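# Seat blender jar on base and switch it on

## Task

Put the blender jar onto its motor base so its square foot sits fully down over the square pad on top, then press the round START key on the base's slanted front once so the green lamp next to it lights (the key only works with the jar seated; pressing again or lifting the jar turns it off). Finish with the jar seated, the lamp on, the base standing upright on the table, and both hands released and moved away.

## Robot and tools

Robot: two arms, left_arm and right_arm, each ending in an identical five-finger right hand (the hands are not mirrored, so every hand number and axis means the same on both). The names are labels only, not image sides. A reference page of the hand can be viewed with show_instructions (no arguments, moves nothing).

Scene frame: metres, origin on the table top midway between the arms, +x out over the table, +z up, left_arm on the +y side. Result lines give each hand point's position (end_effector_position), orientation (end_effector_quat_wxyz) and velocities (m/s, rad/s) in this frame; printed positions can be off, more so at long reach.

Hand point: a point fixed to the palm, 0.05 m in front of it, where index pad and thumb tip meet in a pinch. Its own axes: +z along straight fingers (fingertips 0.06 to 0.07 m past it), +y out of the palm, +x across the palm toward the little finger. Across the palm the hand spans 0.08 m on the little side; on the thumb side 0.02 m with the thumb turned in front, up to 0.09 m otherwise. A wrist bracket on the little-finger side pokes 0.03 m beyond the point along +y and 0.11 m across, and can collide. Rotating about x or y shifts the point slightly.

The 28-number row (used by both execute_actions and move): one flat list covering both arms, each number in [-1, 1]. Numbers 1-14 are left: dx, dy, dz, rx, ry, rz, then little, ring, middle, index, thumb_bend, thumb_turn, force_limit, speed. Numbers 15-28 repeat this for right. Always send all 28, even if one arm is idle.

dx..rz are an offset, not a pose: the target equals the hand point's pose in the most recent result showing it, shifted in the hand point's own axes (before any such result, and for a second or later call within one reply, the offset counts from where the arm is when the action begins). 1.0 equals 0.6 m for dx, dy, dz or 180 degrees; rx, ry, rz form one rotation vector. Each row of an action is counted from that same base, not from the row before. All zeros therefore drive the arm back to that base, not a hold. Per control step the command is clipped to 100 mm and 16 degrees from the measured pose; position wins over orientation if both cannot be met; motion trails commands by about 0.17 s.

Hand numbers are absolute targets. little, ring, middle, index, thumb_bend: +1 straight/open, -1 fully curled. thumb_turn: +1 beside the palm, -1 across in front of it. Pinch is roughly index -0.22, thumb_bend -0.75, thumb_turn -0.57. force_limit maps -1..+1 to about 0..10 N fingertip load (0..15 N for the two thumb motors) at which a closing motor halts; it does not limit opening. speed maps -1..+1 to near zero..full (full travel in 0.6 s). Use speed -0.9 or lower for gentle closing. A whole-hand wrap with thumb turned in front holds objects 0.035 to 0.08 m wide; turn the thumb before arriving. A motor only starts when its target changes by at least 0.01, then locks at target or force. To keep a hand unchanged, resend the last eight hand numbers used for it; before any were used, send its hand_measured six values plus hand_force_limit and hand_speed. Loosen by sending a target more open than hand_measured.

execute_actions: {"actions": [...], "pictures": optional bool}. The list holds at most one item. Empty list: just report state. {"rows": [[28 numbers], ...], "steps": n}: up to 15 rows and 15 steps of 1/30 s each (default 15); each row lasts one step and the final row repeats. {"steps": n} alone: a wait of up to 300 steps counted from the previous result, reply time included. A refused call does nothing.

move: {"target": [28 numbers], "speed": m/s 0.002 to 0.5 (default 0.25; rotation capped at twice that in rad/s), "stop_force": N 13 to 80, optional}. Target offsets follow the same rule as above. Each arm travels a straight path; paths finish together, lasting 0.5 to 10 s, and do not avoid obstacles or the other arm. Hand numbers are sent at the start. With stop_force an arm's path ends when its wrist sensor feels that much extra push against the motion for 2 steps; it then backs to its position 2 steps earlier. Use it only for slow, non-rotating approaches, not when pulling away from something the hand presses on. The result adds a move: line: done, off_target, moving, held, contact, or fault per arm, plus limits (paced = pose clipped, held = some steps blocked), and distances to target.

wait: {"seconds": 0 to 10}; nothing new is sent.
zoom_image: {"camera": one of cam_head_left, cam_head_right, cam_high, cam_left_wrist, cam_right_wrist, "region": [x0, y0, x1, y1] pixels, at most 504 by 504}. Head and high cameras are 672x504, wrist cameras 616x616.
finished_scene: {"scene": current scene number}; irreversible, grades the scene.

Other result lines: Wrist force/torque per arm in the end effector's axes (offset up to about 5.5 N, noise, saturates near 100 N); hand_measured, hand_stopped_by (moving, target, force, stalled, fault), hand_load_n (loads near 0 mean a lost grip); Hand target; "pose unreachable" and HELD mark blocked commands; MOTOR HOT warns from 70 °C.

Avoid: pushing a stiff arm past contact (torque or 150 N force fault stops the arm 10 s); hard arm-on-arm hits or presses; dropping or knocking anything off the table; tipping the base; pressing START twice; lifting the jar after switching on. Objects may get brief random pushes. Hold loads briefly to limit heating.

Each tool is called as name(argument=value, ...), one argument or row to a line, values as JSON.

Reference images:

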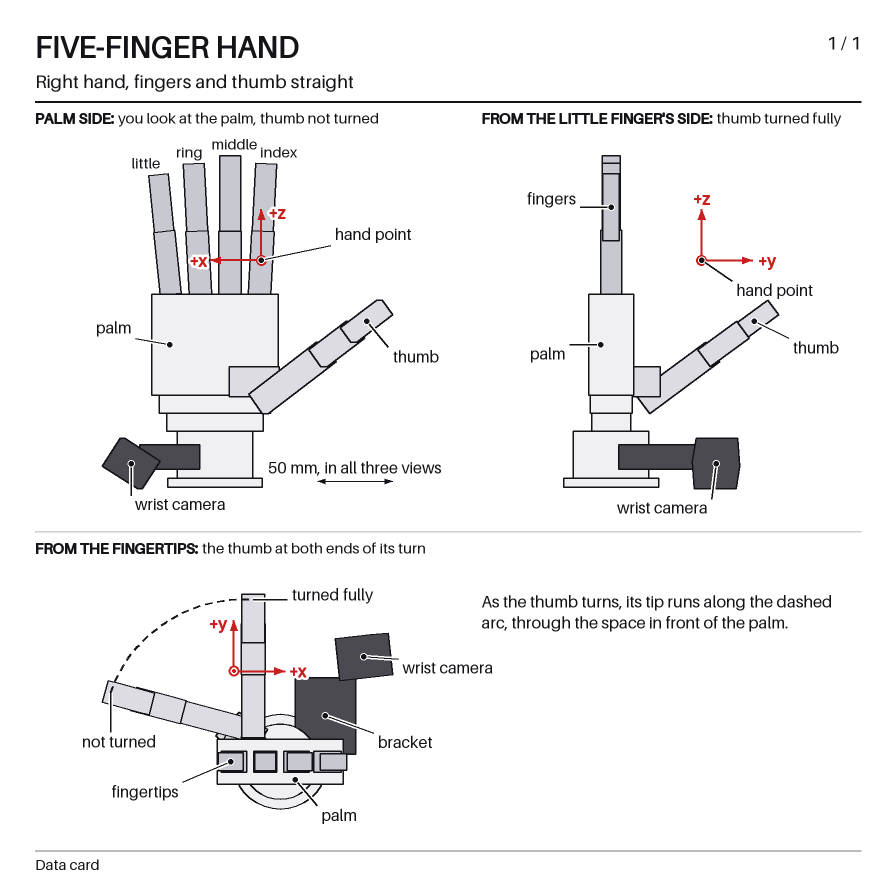

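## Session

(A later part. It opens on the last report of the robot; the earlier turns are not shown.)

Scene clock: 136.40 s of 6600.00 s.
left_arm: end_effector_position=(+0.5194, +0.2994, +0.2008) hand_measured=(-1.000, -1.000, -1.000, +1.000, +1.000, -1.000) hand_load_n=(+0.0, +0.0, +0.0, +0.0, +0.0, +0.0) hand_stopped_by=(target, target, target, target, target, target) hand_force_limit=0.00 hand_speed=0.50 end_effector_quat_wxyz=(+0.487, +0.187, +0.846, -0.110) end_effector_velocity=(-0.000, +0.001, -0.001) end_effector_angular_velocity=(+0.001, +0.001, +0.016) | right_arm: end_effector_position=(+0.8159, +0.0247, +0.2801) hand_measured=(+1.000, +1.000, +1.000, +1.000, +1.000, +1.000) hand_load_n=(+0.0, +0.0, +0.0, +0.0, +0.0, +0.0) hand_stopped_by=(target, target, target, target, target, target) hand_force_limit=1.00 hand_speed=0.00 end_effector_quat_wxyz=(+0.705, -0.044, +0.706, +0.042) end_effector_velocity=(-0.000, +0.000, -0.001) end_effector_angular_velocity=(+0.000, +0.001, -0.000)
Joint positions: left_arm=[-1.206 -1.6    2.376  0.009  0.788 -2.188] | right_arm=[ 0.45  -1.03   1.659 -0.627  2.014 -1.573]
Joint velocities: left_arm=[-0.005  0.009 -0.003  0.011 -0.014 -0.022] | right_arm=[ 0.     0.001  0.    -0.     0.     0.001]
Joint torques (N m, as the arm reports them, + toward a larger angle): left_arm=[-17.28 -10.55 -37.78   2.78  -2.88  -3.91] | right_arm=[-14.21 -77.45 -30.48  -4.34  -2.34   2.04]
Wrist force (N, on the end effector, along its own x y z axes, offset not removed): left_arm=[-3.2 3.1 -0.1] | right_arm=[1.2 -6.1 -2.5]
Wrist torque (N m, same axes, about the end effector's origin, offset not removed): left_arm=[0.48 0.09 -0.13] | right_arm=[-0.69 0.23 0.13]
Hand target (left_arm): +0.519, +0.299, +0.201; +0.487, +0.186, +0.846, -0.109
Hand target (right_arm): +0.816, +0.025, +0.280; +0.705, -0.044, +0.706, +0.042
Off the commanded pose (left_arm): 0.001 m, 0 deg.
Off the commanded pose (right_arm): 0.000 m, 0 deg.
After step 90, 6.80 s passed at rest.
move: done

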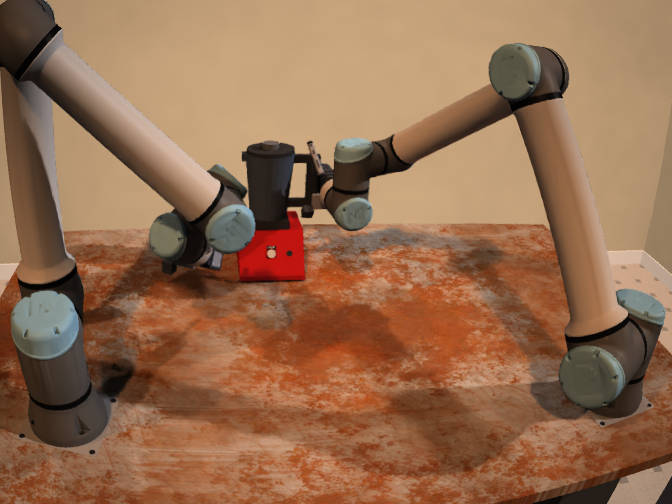

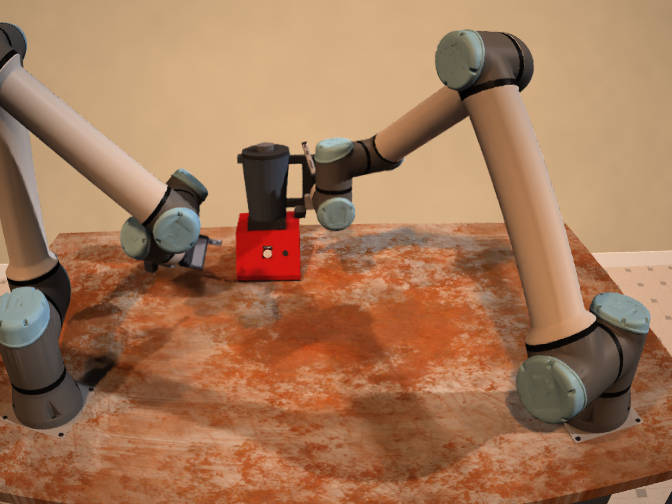

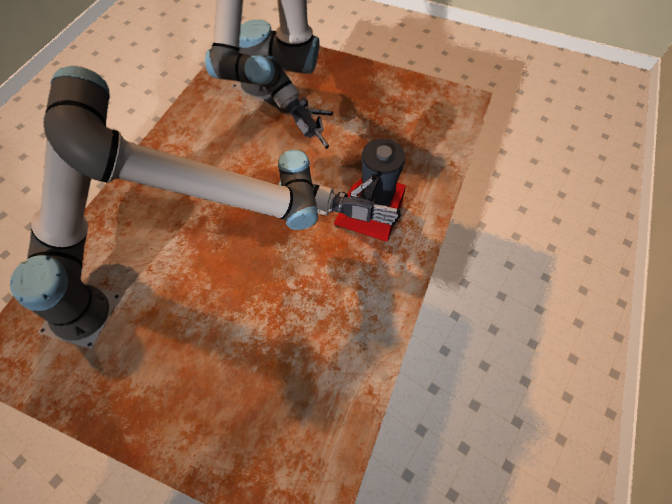

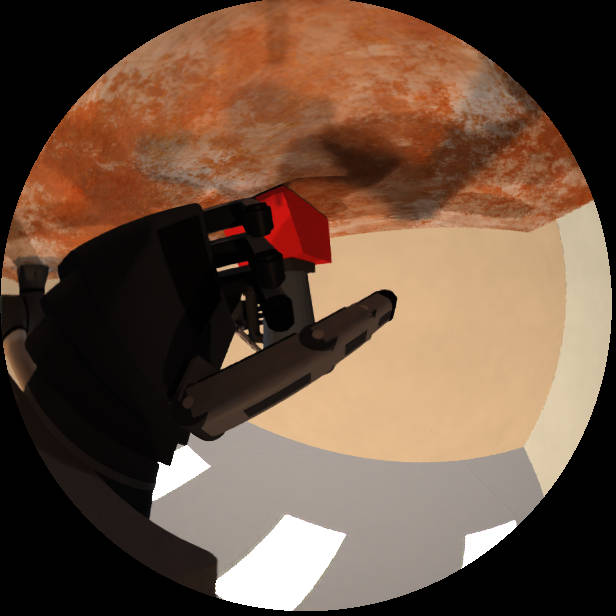

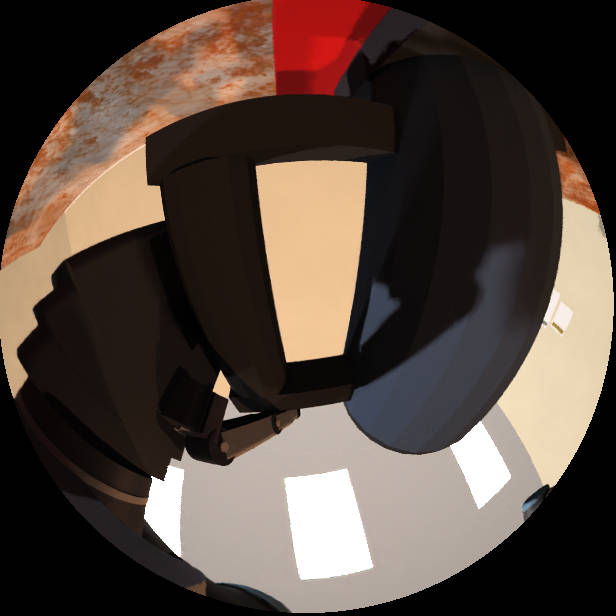

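move(
  target=[-0.010,-0.124,0.265,0,0,0,-1,-1,-1,1,1,-1,0,0.5, 0.12,-0.38,-0.27,-0.167,0,0,1,1,1,1,1,1,1,0],
  speed=0.2,
)

zoom_image(
  camera="cam_head_right",
  region=[210, 200, 320, 300],
)

zoom_image(
  camera="cam_high",
  region=[300, 140, 410, 250],
)

Scene clock: 141.23 s of 6600.00 s.
left_arm: end_effector_position=(+0.6151, +0.1725, +0.1263) hand_measured=(-1.000, -1.000, -1.000, +1.000, +1.000, -1.000) hand_load_n=(+0.0, +0.0, +0.0, +0.0, +0.0, +0.0) hand_stopped_by=(target, target, target, target, target, target) hand_force_limit=0.00 hand_speed=0.50 end_effector_quat_wxyz=(+0.487, +0.187, +0.846, -0.109) end_effector_velocity=(+0.001, -0.001, -0.001) end_effector_angular_velocity=(+0.001, +0.001, +0.000) | right_arm: end_effector_position=(+0.6831, -0.2209, +0.2089) hand_measured=(+1.000, +1.000, +1.000, +1.000, +1.000, +1.000) hand_load_n=(+0.0, +0.0, +0.0, +0.0, +0.0, +0.0) hand_stopped_by=(target, target, target, target, target, target) hand_force_limit=1.00 hand_speed=0.00 end_effector_quat_wxyz=(+0.670, -0.225, +0.671, +0.224) end_effector_velocity=(-0.001, -0.002, -0.001) end_effector_angular_velocity=(+0.000, +0.000, +0.008)
Joint positions: left_arm=[-1.052 -1.258  2.13  -0.18   0.902 -2.049] | right_arm=[-0.063 -1.258  2.208 -0.947  0.978 -1.572]
Joint velocities: left_arm=[ 0.002  0.004 -0.003 -0.     0.001  0.001] | right_arm=[-0.007  0.     0.002 -0.003 -0.015  0.   ]
Joint torques (N m, as the arm reports them, + toward a larger angle): left_arm=[ 21.1  -36.28 -35.78  -1.15   1.91   3.4 ] | right_arm=[-15.72 -68.87 -20.33  -4.16  -2.53   2.84]
Wrist force (N, on the end effector, along its own x y z axes, offset not removed): left_arm=[-1.1 0.3 1.0] | right_arm=[-8.2 2.8 2.0]
Wrist torque (N m, same axes, about the end effector's origin, offset not removed): left_arm=[0.02 -0.28 -0.03] | right_arm=[0.17 1.36 -0.19]
Hand target (left_arm): +0.615, +0.172, +0.126; +0.487, +0.187, +0.846, -0.109
Hand target (right_arm): +0.683, -0.221, +0.209; +0.670, -0.225, +0.671, +0.225
Off the commanded pose (left_arm): 0.000 m, 0 deg.
Off the commanded pose (right_arm): 0.001 m, 0 deg.
move: done

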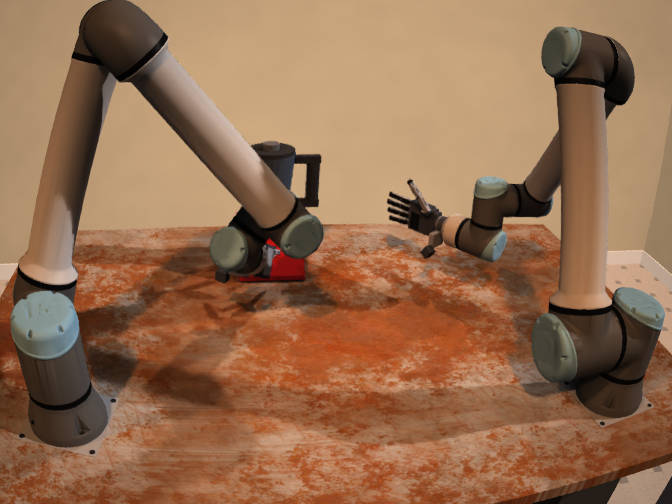

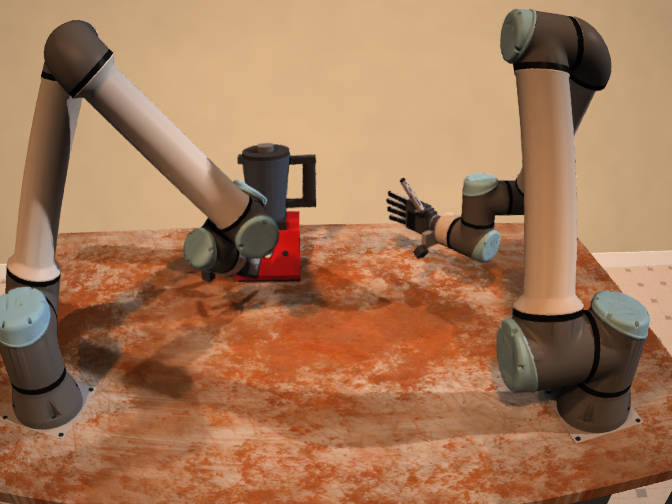

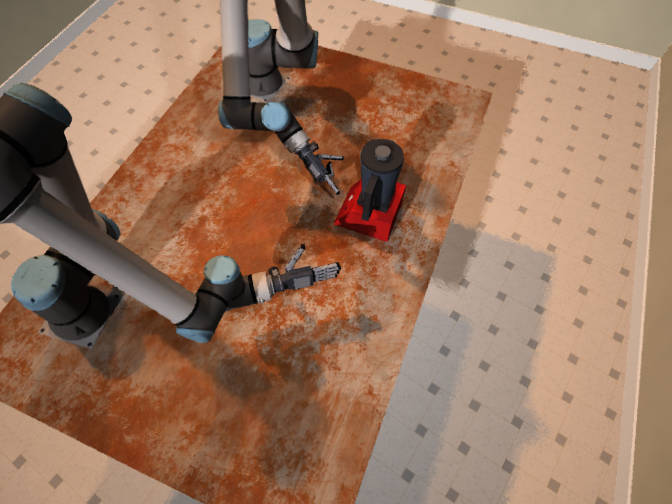

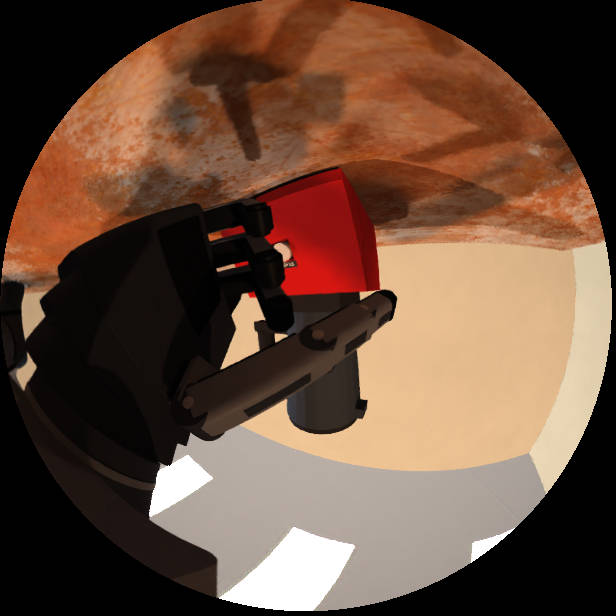

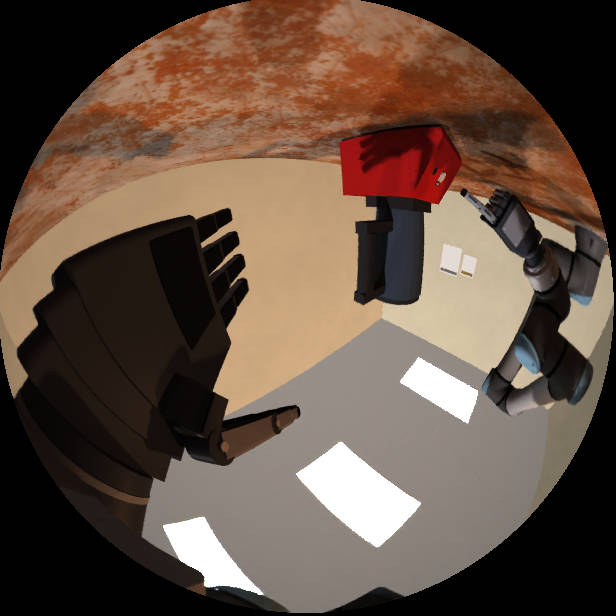

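Region (210, 200, 320, 300) of cam_head_right's 672x504 image, scaled by 4.582, with more detail than that image has; it fills the top 458 rows of this view, and the rest is white.

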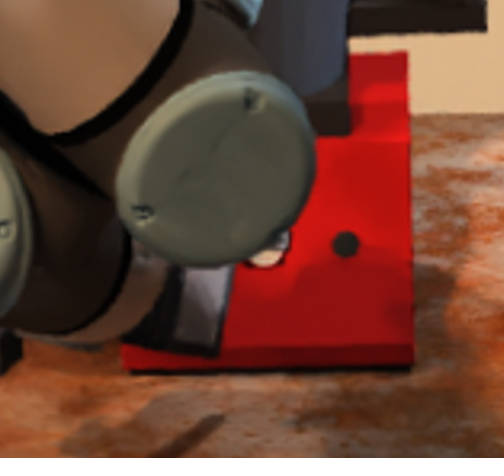

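Region (300, 140, 410, 250) of cam_high's 672x504 image, scaled by 4.582, with more detail than that image has.

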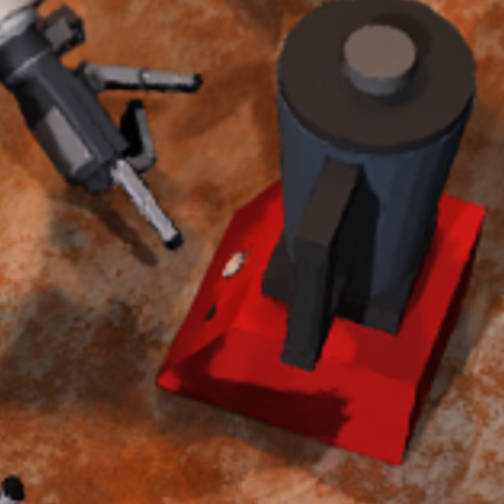

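zoom_image(
  camera="cam_right_wrist",
  region=[400, 110, 530, 240],
)

Region (400, 110, 530, 240) of cam_right_wrist's 616x616 image, scaled by 3.877, with more detail than that image has.

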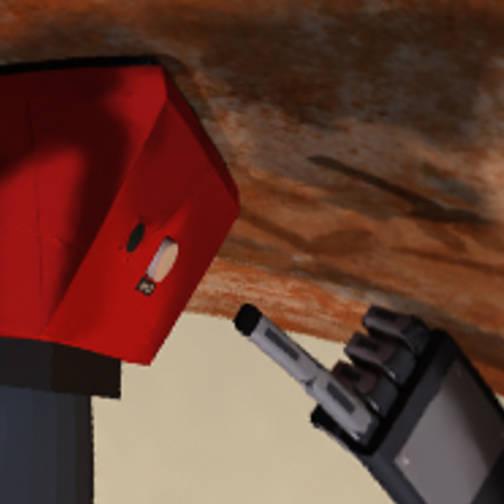

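move(
  target=[-0.002,0.041,0.049,0,0,0,-1,-1,-1,1,1,-1,0,0.5, 0,0,0,0,0,0,1,1,1,1,1,1,1,0],
  speed=0.06,
)

zoom_image(
  camera="cam_head_right",
  region=[230, 220, 310, 290],
)

zoom_image(
  camera="cam_high",
  region=[320, 165, 390, 235],
)

zoom_image(
  camera="cam_right_wrist",
  region=[410, 140, 500, 230],
)

Scene clock: 149.33 s of 6600.00 s.
left_arm: end_effector_position=(+0.6489, +0.1837, +0.1127) hand_measured=(-1.000, -1.000, -1.000, +1.000, +1.000, -1.000) hand_load_n=(+0.0, +0.0, +0.0, +0.0, +0.0, +0.0) hand_stopped_by=(target, target, target, target, target, target) hand_force_limit=0.00 hand_speed=0.50 end_effector_quat_wxyz=(+0.487, +0.187, +0.846, -0.109) end_effector_velocity=(+0.002, +0.001, -0.000) end_effector_angular_velocity=(-0.001, -0.001, +0.000) | right_arm: end_effector_position=(+0.6831, -0.2209, +0.2089) hand_measured=(+1.000, +1.000, +1.000, +1.000, +1.000, +1.000) hand_load_n=(+0.0, +0.0, +0.0, +0.0, +0.0, +0.0) hand_stopped_by=(target, target, target, target, target, target) hand_force_limit=1.00 hand_speed=0.00 end_effector_quat_wxyz=(+0.670, -0.225, +0.671, +0.224) end_effector_velocity=(-0.001, +0.001, -0.001) end_effector_angular_velocity=(-0.000, +0.001, +0.001)
Joint positions: left_arm=[-0.979 -1.228  2.114 -0.228  0.959 -1.992] | right_arm=[-0.063 -1.258  2.208 -0.947  0.978 -1.572]
Joint velocities: left_arm=[ 0.004  0.001 -0.001 -0.003  0.003  0.004] | right_arm=[ 0.001 -0.     0.002 -0.     0.    -0.   ]
Joint torques (N m, as the arm reports them, + toward a larger angle): left_arm=[ 18.33 -35.8  -33.92  -0.8    1.06   3.52] | right_arm=[  9.37 -65.07 -33.21   0.31   2.77  -2.62]
Wrist force (N, on the end effector, along its own x y z axes, offset not removed): left_arm=[-2.5 0.4 -0.5] | right_arm=[-2.8 1.4 -1.6]
Wrist torque (N m, same axes, about the end effector's origin, offset not removed): left_arm=[0.17 -0.09 -0.13] | right_arm=[0.38 0.55 0.05]
Hand target (left_arm): +0.649, +0.184, +0.113; +0.487, +0.187, +0.846, -0.109
Hand target (right_arm): +0.683, -0.221, +0.209; +0.670, -0.225, +0.671, +0.224
Off the commanded pose (left_arm): 0.000 m, 0 deg.
Off the commanded pose (right_arm): 0.000 m, 0 deg.
After step 90, 4.00 s passed at rest.
move: done

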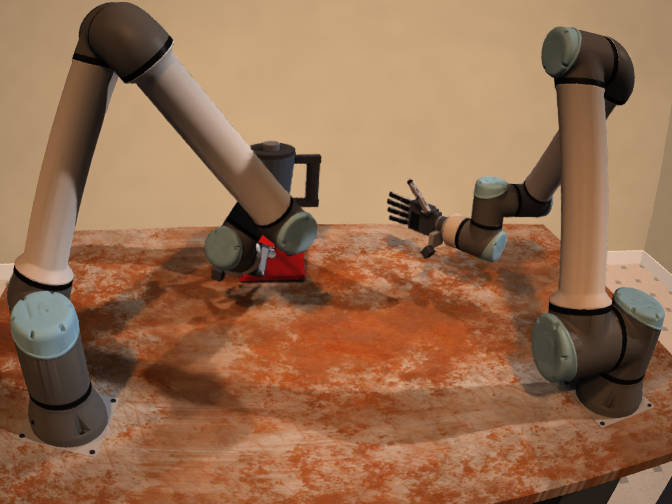

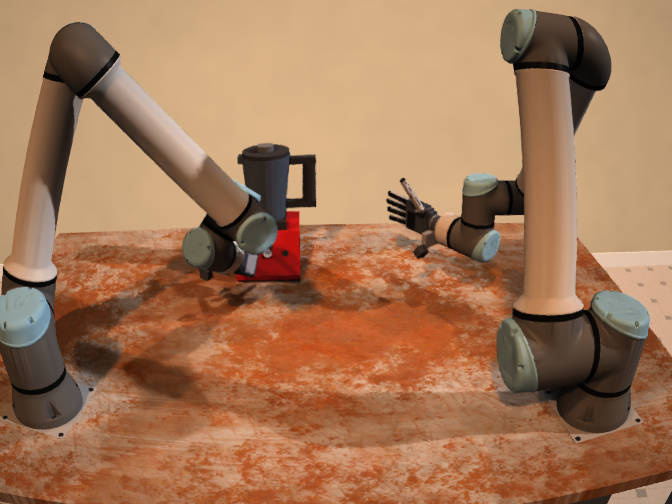

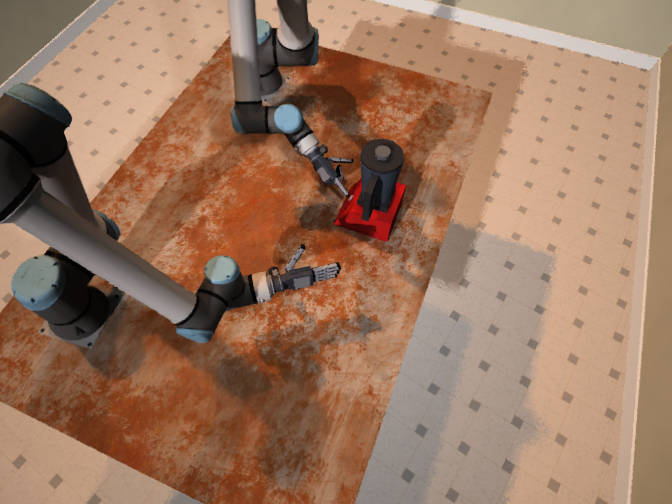

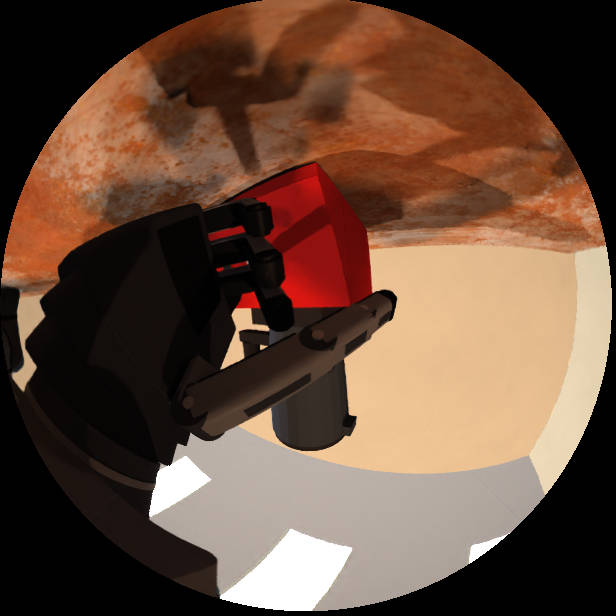

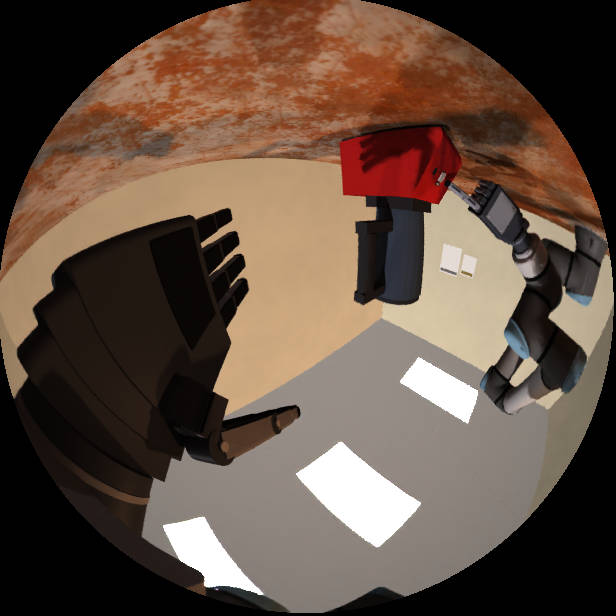

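Region (230, 220, 310, 290) of cam_head_right's 672x504 image, scaled by 6.300, with more detail than that image has; it fills the top 441 rows of this view, and the rest is white.

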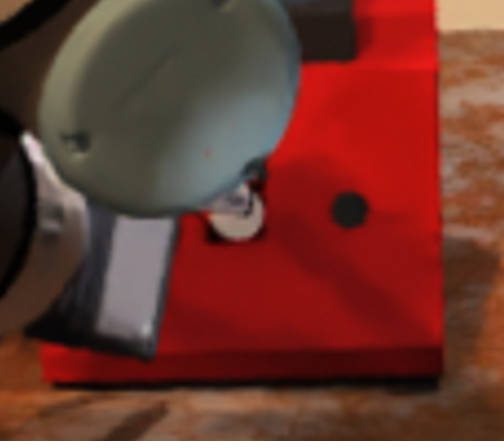

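Region (320, 165, 390, 235) of cam_high's 672x504 image, scaled by 7.200, with more detail than that image has.

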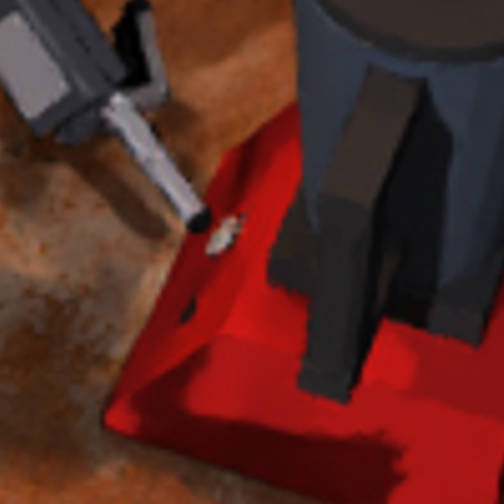

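Region (410, 140, 500, 230) of cam_right_wrist's 616x616 image, scaled by 5.600, with more detail than that image has.

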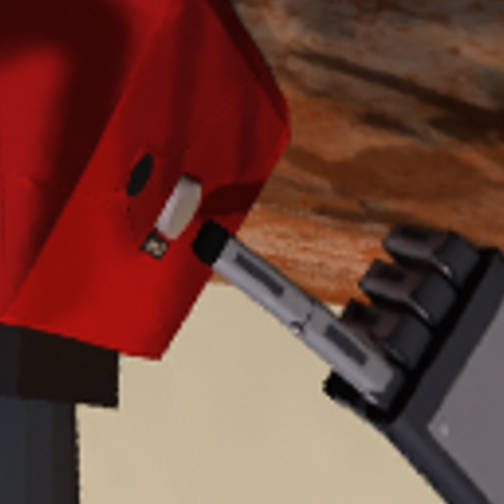

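move(
  target=[0.011,0.005,0.004,0,0,0,-1,-1,-1,1,1,-1,0,0.5, 0,0,0,0,0,0,1,1,1,1,1,1,1,0],
  speed=0.03,
)

move(
  target=[0.0015,0.012,0.027,0,0,0,-1,-1,-1,1,1,-1,0,0.5, 0,0,0,0,0,0,1,1,1,1,1,1,1,0],
  speed=0.008,
  stop_force=13,
)

zoom_image(
  camera="cam_head_right",
  region=[230, 220, 310, 290],
)

zoom_image(
  camera="cam_right_wrist",
  region=[410, 140, 500, 230],
)

Scene clock: 152.73 s of 6600.00 s.
left_arm: end_effector_position=(+0.6491, +0.1868, +0.1060) hand_measured=(-1.000, -1.000, -1.000, +1.000, +1.000, -1.000) hand_load_n=(+0.0, +0.0, +0.0, +0.0, +0.0, +0.0) hand_stopped_by=(target, target, target, target, target, target) hand_force_limit=0.00 hand_speed=0.50 end_effector_quat_wxyz=(+0.487, +0.187, +0.846, -0.109) end_effector_velocity=(+0.000, +0.001, -0.002) end_effector_angular_velocity=(+0.000, -0.001, +0.001) | right_arm: end_effector_position=(+0.6831, -0.2209, +0.2089) hand_measured=(+1.000, +1.000, +1.000, +1.000, +1.000, +1.000) hand_load_n=(+0.0, +0.0, +0.0, +0.0, +0.0, +0.0) hand_stopped_by=(target, target, target, target, target, target) hand_force_limit=1.00 hand_speed=0.00 end_effector_quat_wxyz=(+0.670, -0.225, +0.671, +0.224) end_effector_velocity=(+0.001, +0.000, +0.001) end_effector_angular_velocity=(+0.001, -0.002, +0.000)
Joint positions: left_arm=[-0.976 -1.221  2.122 -0.244  0.961 -1.99 ] | right_arm=[-0.063 -1.258  2.208 -0.947  0.978 -1.572]
Joint velocities: left_arm=[ 0.001  0.003  0.003 -0.006 -0.     0.001] | right_arm=[ 0.    -0.001 -0.001 -0.001 -0.     0.001]
Joint torques (N m, as the arm reports them, + toward a larger angle): left_arm=[ 20.8  -34.81 -17.6   -1.92   1.     3.44] | right_arm=[  6.09 -63.42 -32.4    0.17   1.77  -1.84]
Wrist force (N, on the end effector, along its own x y z axes, offset not removed): left_arm=[-3.4 2.0 -1.5] | right_arm=[-11.2 -5.8 -3.6]
Wrist torque (N m, same axes, about the end effector's origin, offset not removed): left_arm=[0.36 0.18 -0.06] | right_arm=[-0.69 1.87 -0.79]
Hand target (left_arm): +0.649, +0.187, +0.106; +0.487, +0.187, +0.846, -0.109
Hand target (right_arm): +0.683, -0.221, +0.209; +0.670, -0.225, +0.671, +0.224
Off the commanded pose (left_arm): 0.000 m, 0 deg.
Off the commanded pose (right_arm): 0.000 m, 0 deg.
move: done

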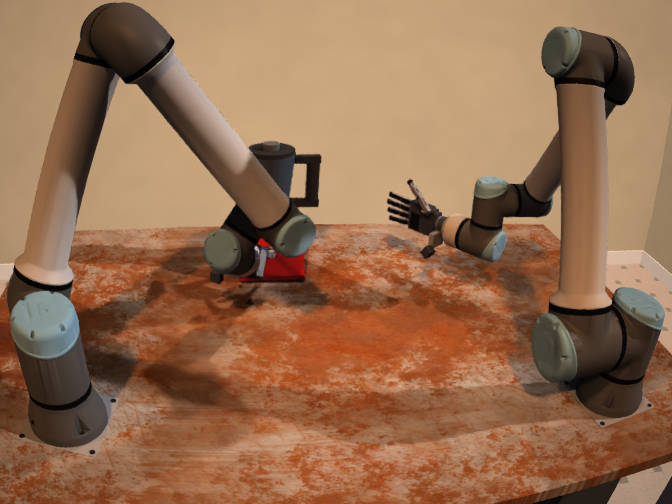

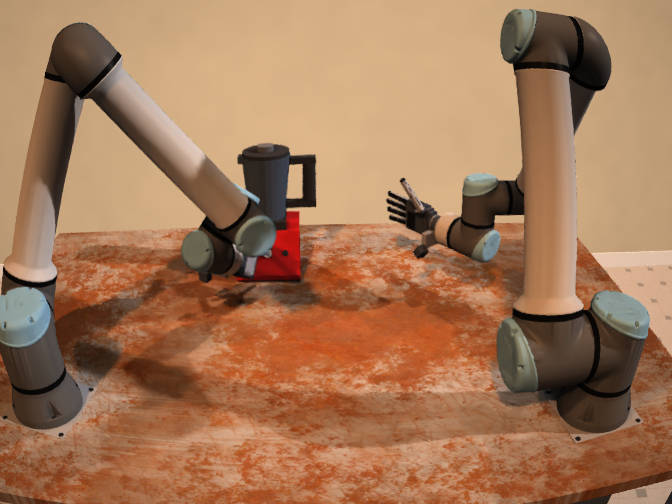

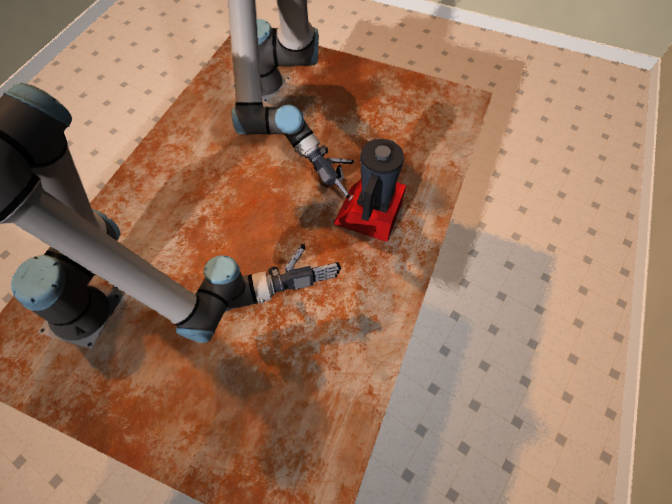

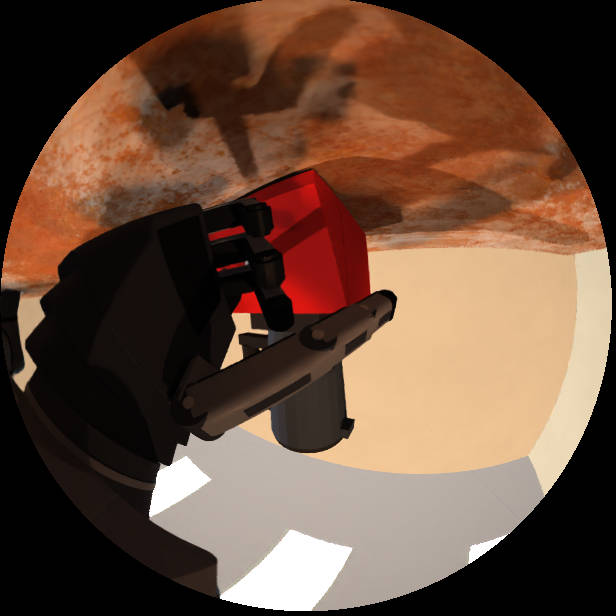

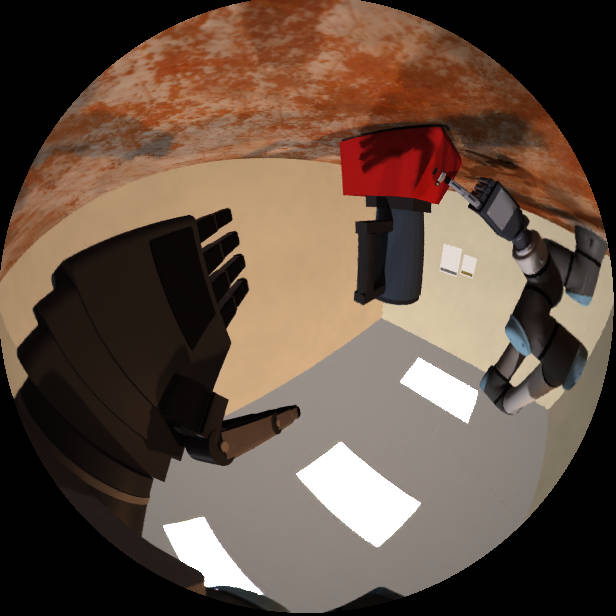

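Scene clock: 154.37 s of 6600.00 s.
left_arm: end_effector_position=(+0.6578, +0.1872, +0.1010) hand_measured=(-1.000, -1.000, -1.000, +1.000, +1.000, -1.000) hand_load_n=(+0.0, +0.0, +0.0, +1.0, +0.0, +0.0) hand_stopped_by=(target, target, target, target, target, target) hand_force_limit=0.00 hand_speed=0.50 end_effector_quat_wxyz=(+0.488, +0.187, +0.846, -0.109) end_effector_velocity=(-0.002, +0.001, +0.001) end_effector_angular_velocity=(-0.000, +0.001, +0.002) | right_arm: end_effector_position=(+0.6831, -0.2209, +0.2089) hand_measured=(+1.000, +1.000, +1.000, +1.000, +1.000, +1.000) hand_load_n=(+0.0, +0.0, +0.0, +0.0, +0.0, +0.0) hand_stopped_by=(target, target, target, target, target, target) hand_force_limit=1.00 hand_speed=0.00 end_effector_quat_wxyz=(+0.670, -0.225, +0.671, +0.224) end_effector_velocity=(-0.001, -0.000, -0.001) end_effector_angular_velocity=(-0.000, +0.004, -0.000)
Joint positions: left_arm=[-0.959 -1.207  2.113 -0.256  0.974 -1.978] | right_arm=[-0.063 -1.258  2.208 -0.947  0.978 -1.572]
Joint velocities: left_arm=[-0.004 -0.003  0.003  0.003 -0.004 -0.005] | right_arm=[-0.     0.     0.001  0.002  0.     0.   ]
Joint torques (N m, as the arm reports them, + toward a larger angle): left_arm=[ -7.05 -65.6  -20.06   2.45  -4.1   -4.56] | right_arm=[  6.81 -62.5  -32.6    0.33   1.72  -1.47]
Wrist force (N, on the end effector, along its own x y z axes, offset not removed): left_arm=[-4.3 -6.1 -25.4] | right_arm=[-5.9 4.2 1.8]
Wrist torque (N m, same axes, about the end effector's origin, offset not removed): left_arm=[2.16 0.02 -0.18] | right_arm=[0.72 1.25 -0.30]
Hand target (left_arm): +0.657, +0.187, +0.101; +0.487, +0.187, +0.846, -0.109
Hand target (right_arm): +0.683, -0.221, +0.209; +0.670, -0.225, +0.671, +0.224
Off the commanded pose (left_arm): 0.008 m, 0 deg.
Off the commanded pose (right_arm): 0.000 m, 0 deg.
move: contact (left_arm)

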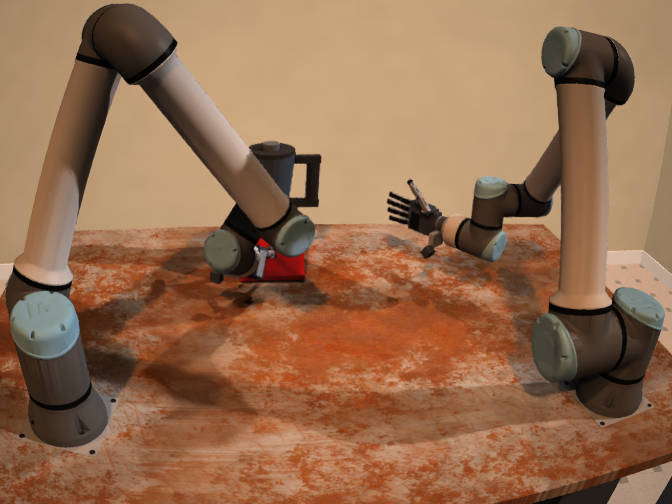

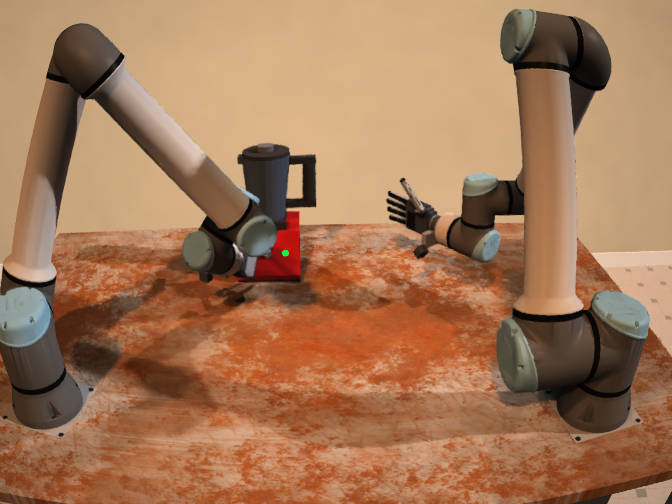

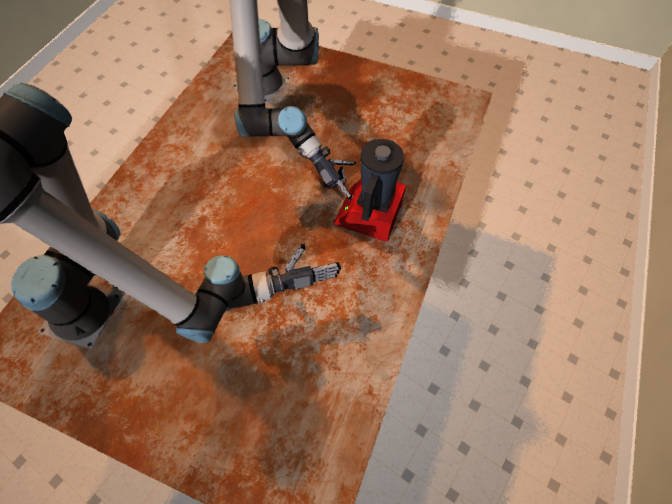

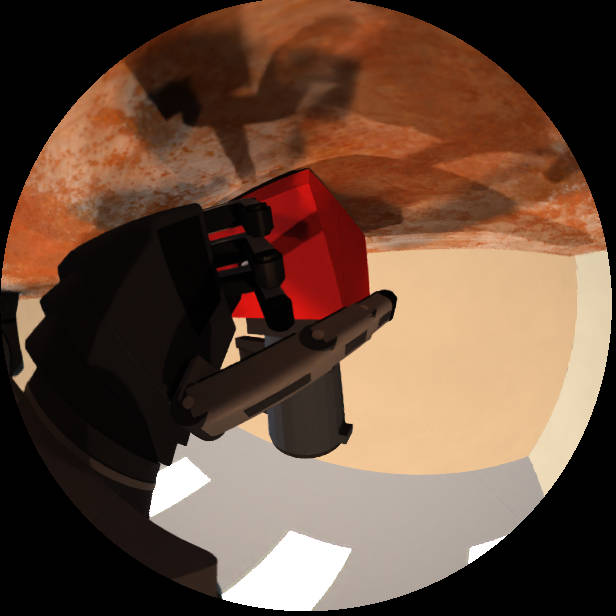

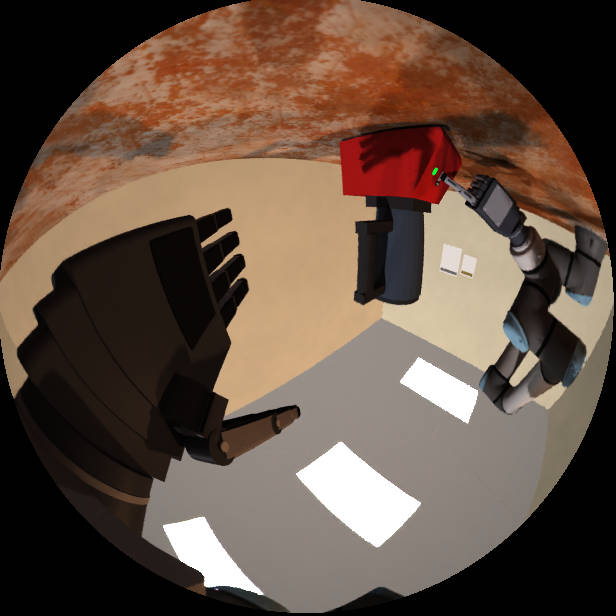

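Region (230, 220, 310, 290) of cam_head_right's 672x504 image, scaled by 6.300, with more detail than that image has; it fills the top 441 rows of this view, and the rest is white.

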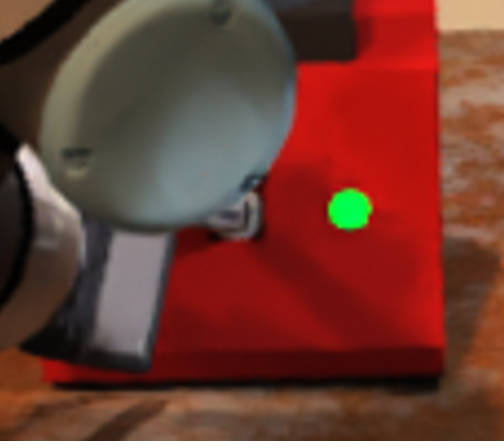

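Region (410, 140, 500, 230) of cam_right_wrist's 616x616 image, scaled by 5.600, with more detail than that image has.

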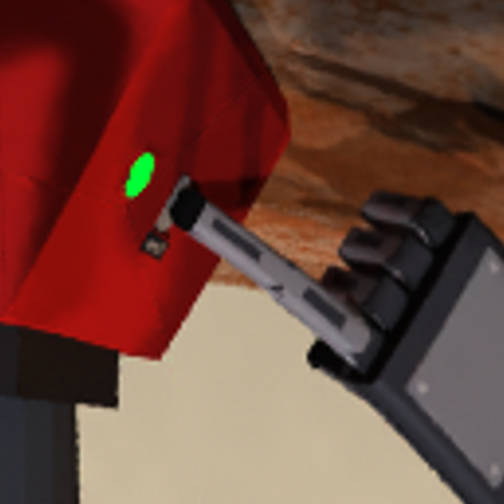

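Lamp lit. Retreat.

move(
  target=[0,0.05,-0.33,0,0,0,-1,-1,-1,1,1,-1,0,0.5, -0.1,-0.1,-0.15,0,0,0,1,1,1,1,1,1,1,0],
  speed=0.25,
)

Scene clock: 156.83 s of 6600.00 s.
left_arm: end_effector_position=(+0.5155, +0.2869, +0.2002) hand_measured=(-1.000, -1.000, -1.000, +1.000, +1.000, -1.000) hand_load_n=(+0.0, +0.0, +0.0, +0.0, +0.0, +0.0) hand_stopped_by=(target, target, target, target, target, target) hand_force_limit=0.00 hand_speed=0.50 end_effector_quat_wxyz=(+0.487, +0.187, +0.846, -0.110) end_effector_velocity=(-0.003, -0.000, +0.002) end_effector_angular_velocity=(-0.001, +0.001, +0.000) | right_arm: end_effector_position=(+0.6474, -0.3227, +0.2691) hand_measured=(+1.000, +1.000, +1.000, +1.000, +1.000, +1.000) hand_load_n=(+0.0, +0.0, +0.0, +0.0, +0.0, +0.0) hand_stopped_by=(target, target, target, target, target, target) hand_force_limit=1.00 hand_speed=0.00 end_effector_quat_wxyz=(+0.670, -0.224, +0.671, +0.224) end_effector_velocity=(+0.000, -0.001, +0.000) end_effector_angular_velocity=(-0.000, -0.000, -0.000)
Joint positions: left_arm=[-1.225 -1.582  2.362  0.018  0.774 -2.207] | right_arm=[-0.276 -1.445  2.296 -0.848  0.765 -1.572]
Joint velocities: left_arm=[-0.008 -0.005  0.001  0.01  -0.005 -0.01 ] | right_arm=[-0.002 -0.001  0.     0.001 -0.002 -0.   ]
Joint torques (N m, as the arm reports them, + toward a larger angle): left_arm=[-18.05 -43.16 -20.86   3.04  -2.83  -3.33] | right_arm=[-14.16 -57.31 -23.17   1.05  -1.97  -2.51]
Wrist force (N, on the end effector, along its own x y z axes, offset not removed): left_arm=[-1.4 2.5 0.5] | right_arm=[1.9 0.6 4.4]
Wrist torque (N m, same axes, about the end effector's origin, offset not removed): left_arm=[0.36 -0.22 -0.07] | right_arm=[-0.32 -0.33 0.12]
Hand target (left_arm): +0.515, +0.287, +0.200; +0.487, +0.187, +0.846, -0.110
Hand target (right_arm): +0.647, -0.323, +0.269; +0.670, -0.224, +0.671, +0.224
Off the commanded pose (left_arm): 0.000 m, 0 deg.
Off the commanded pose (right_arm): 0.000 m, 0 deg.
move: done

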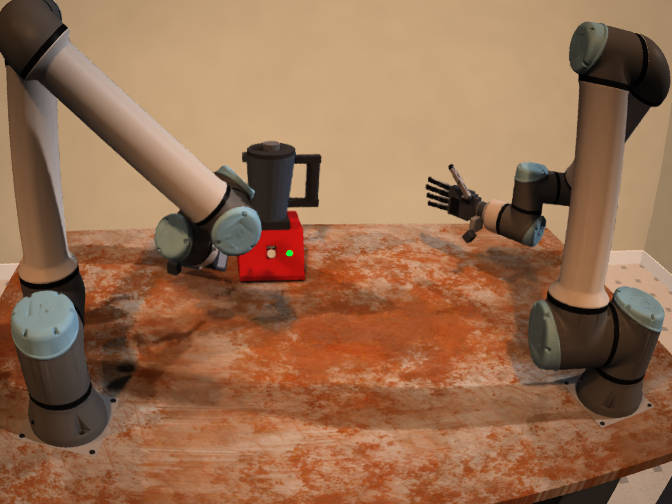

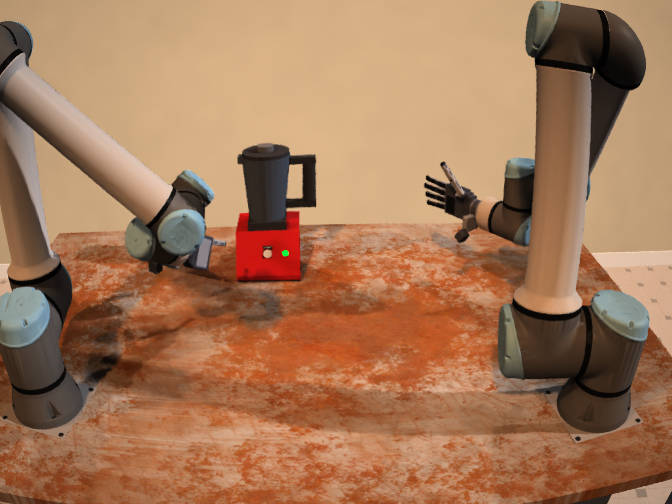

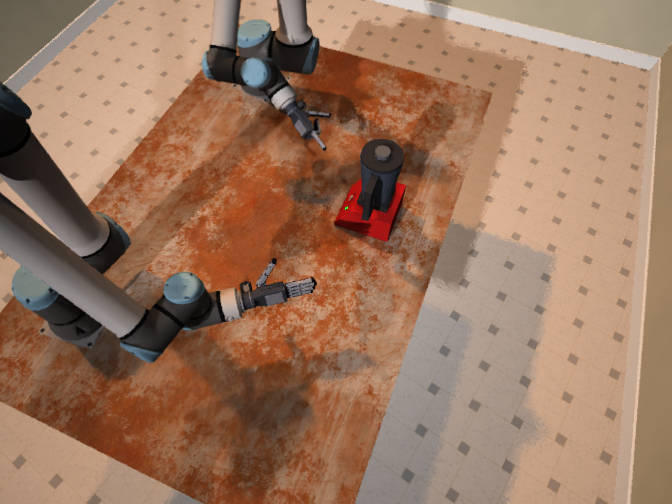

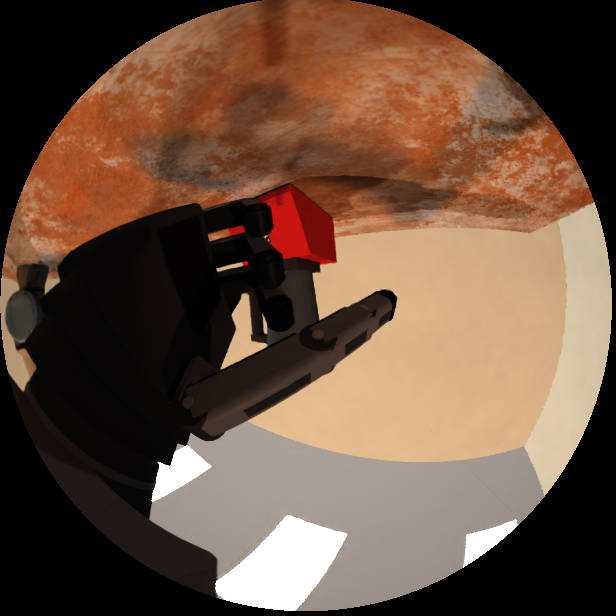

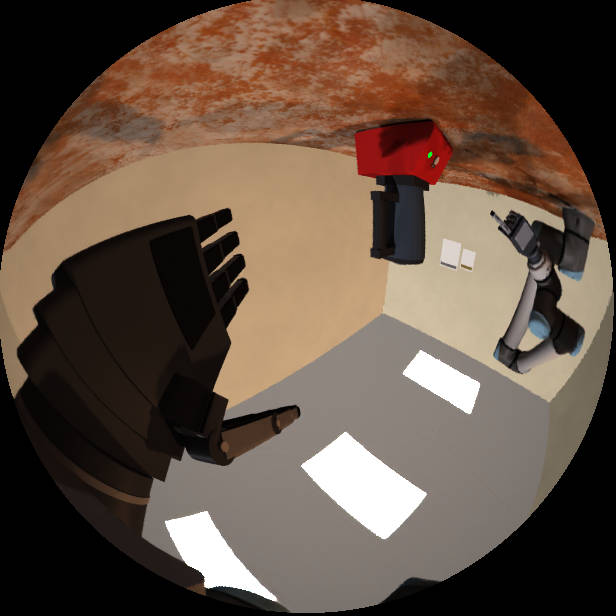

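finished_scene(
  scene=1,
)

The scene is finished: the task was done.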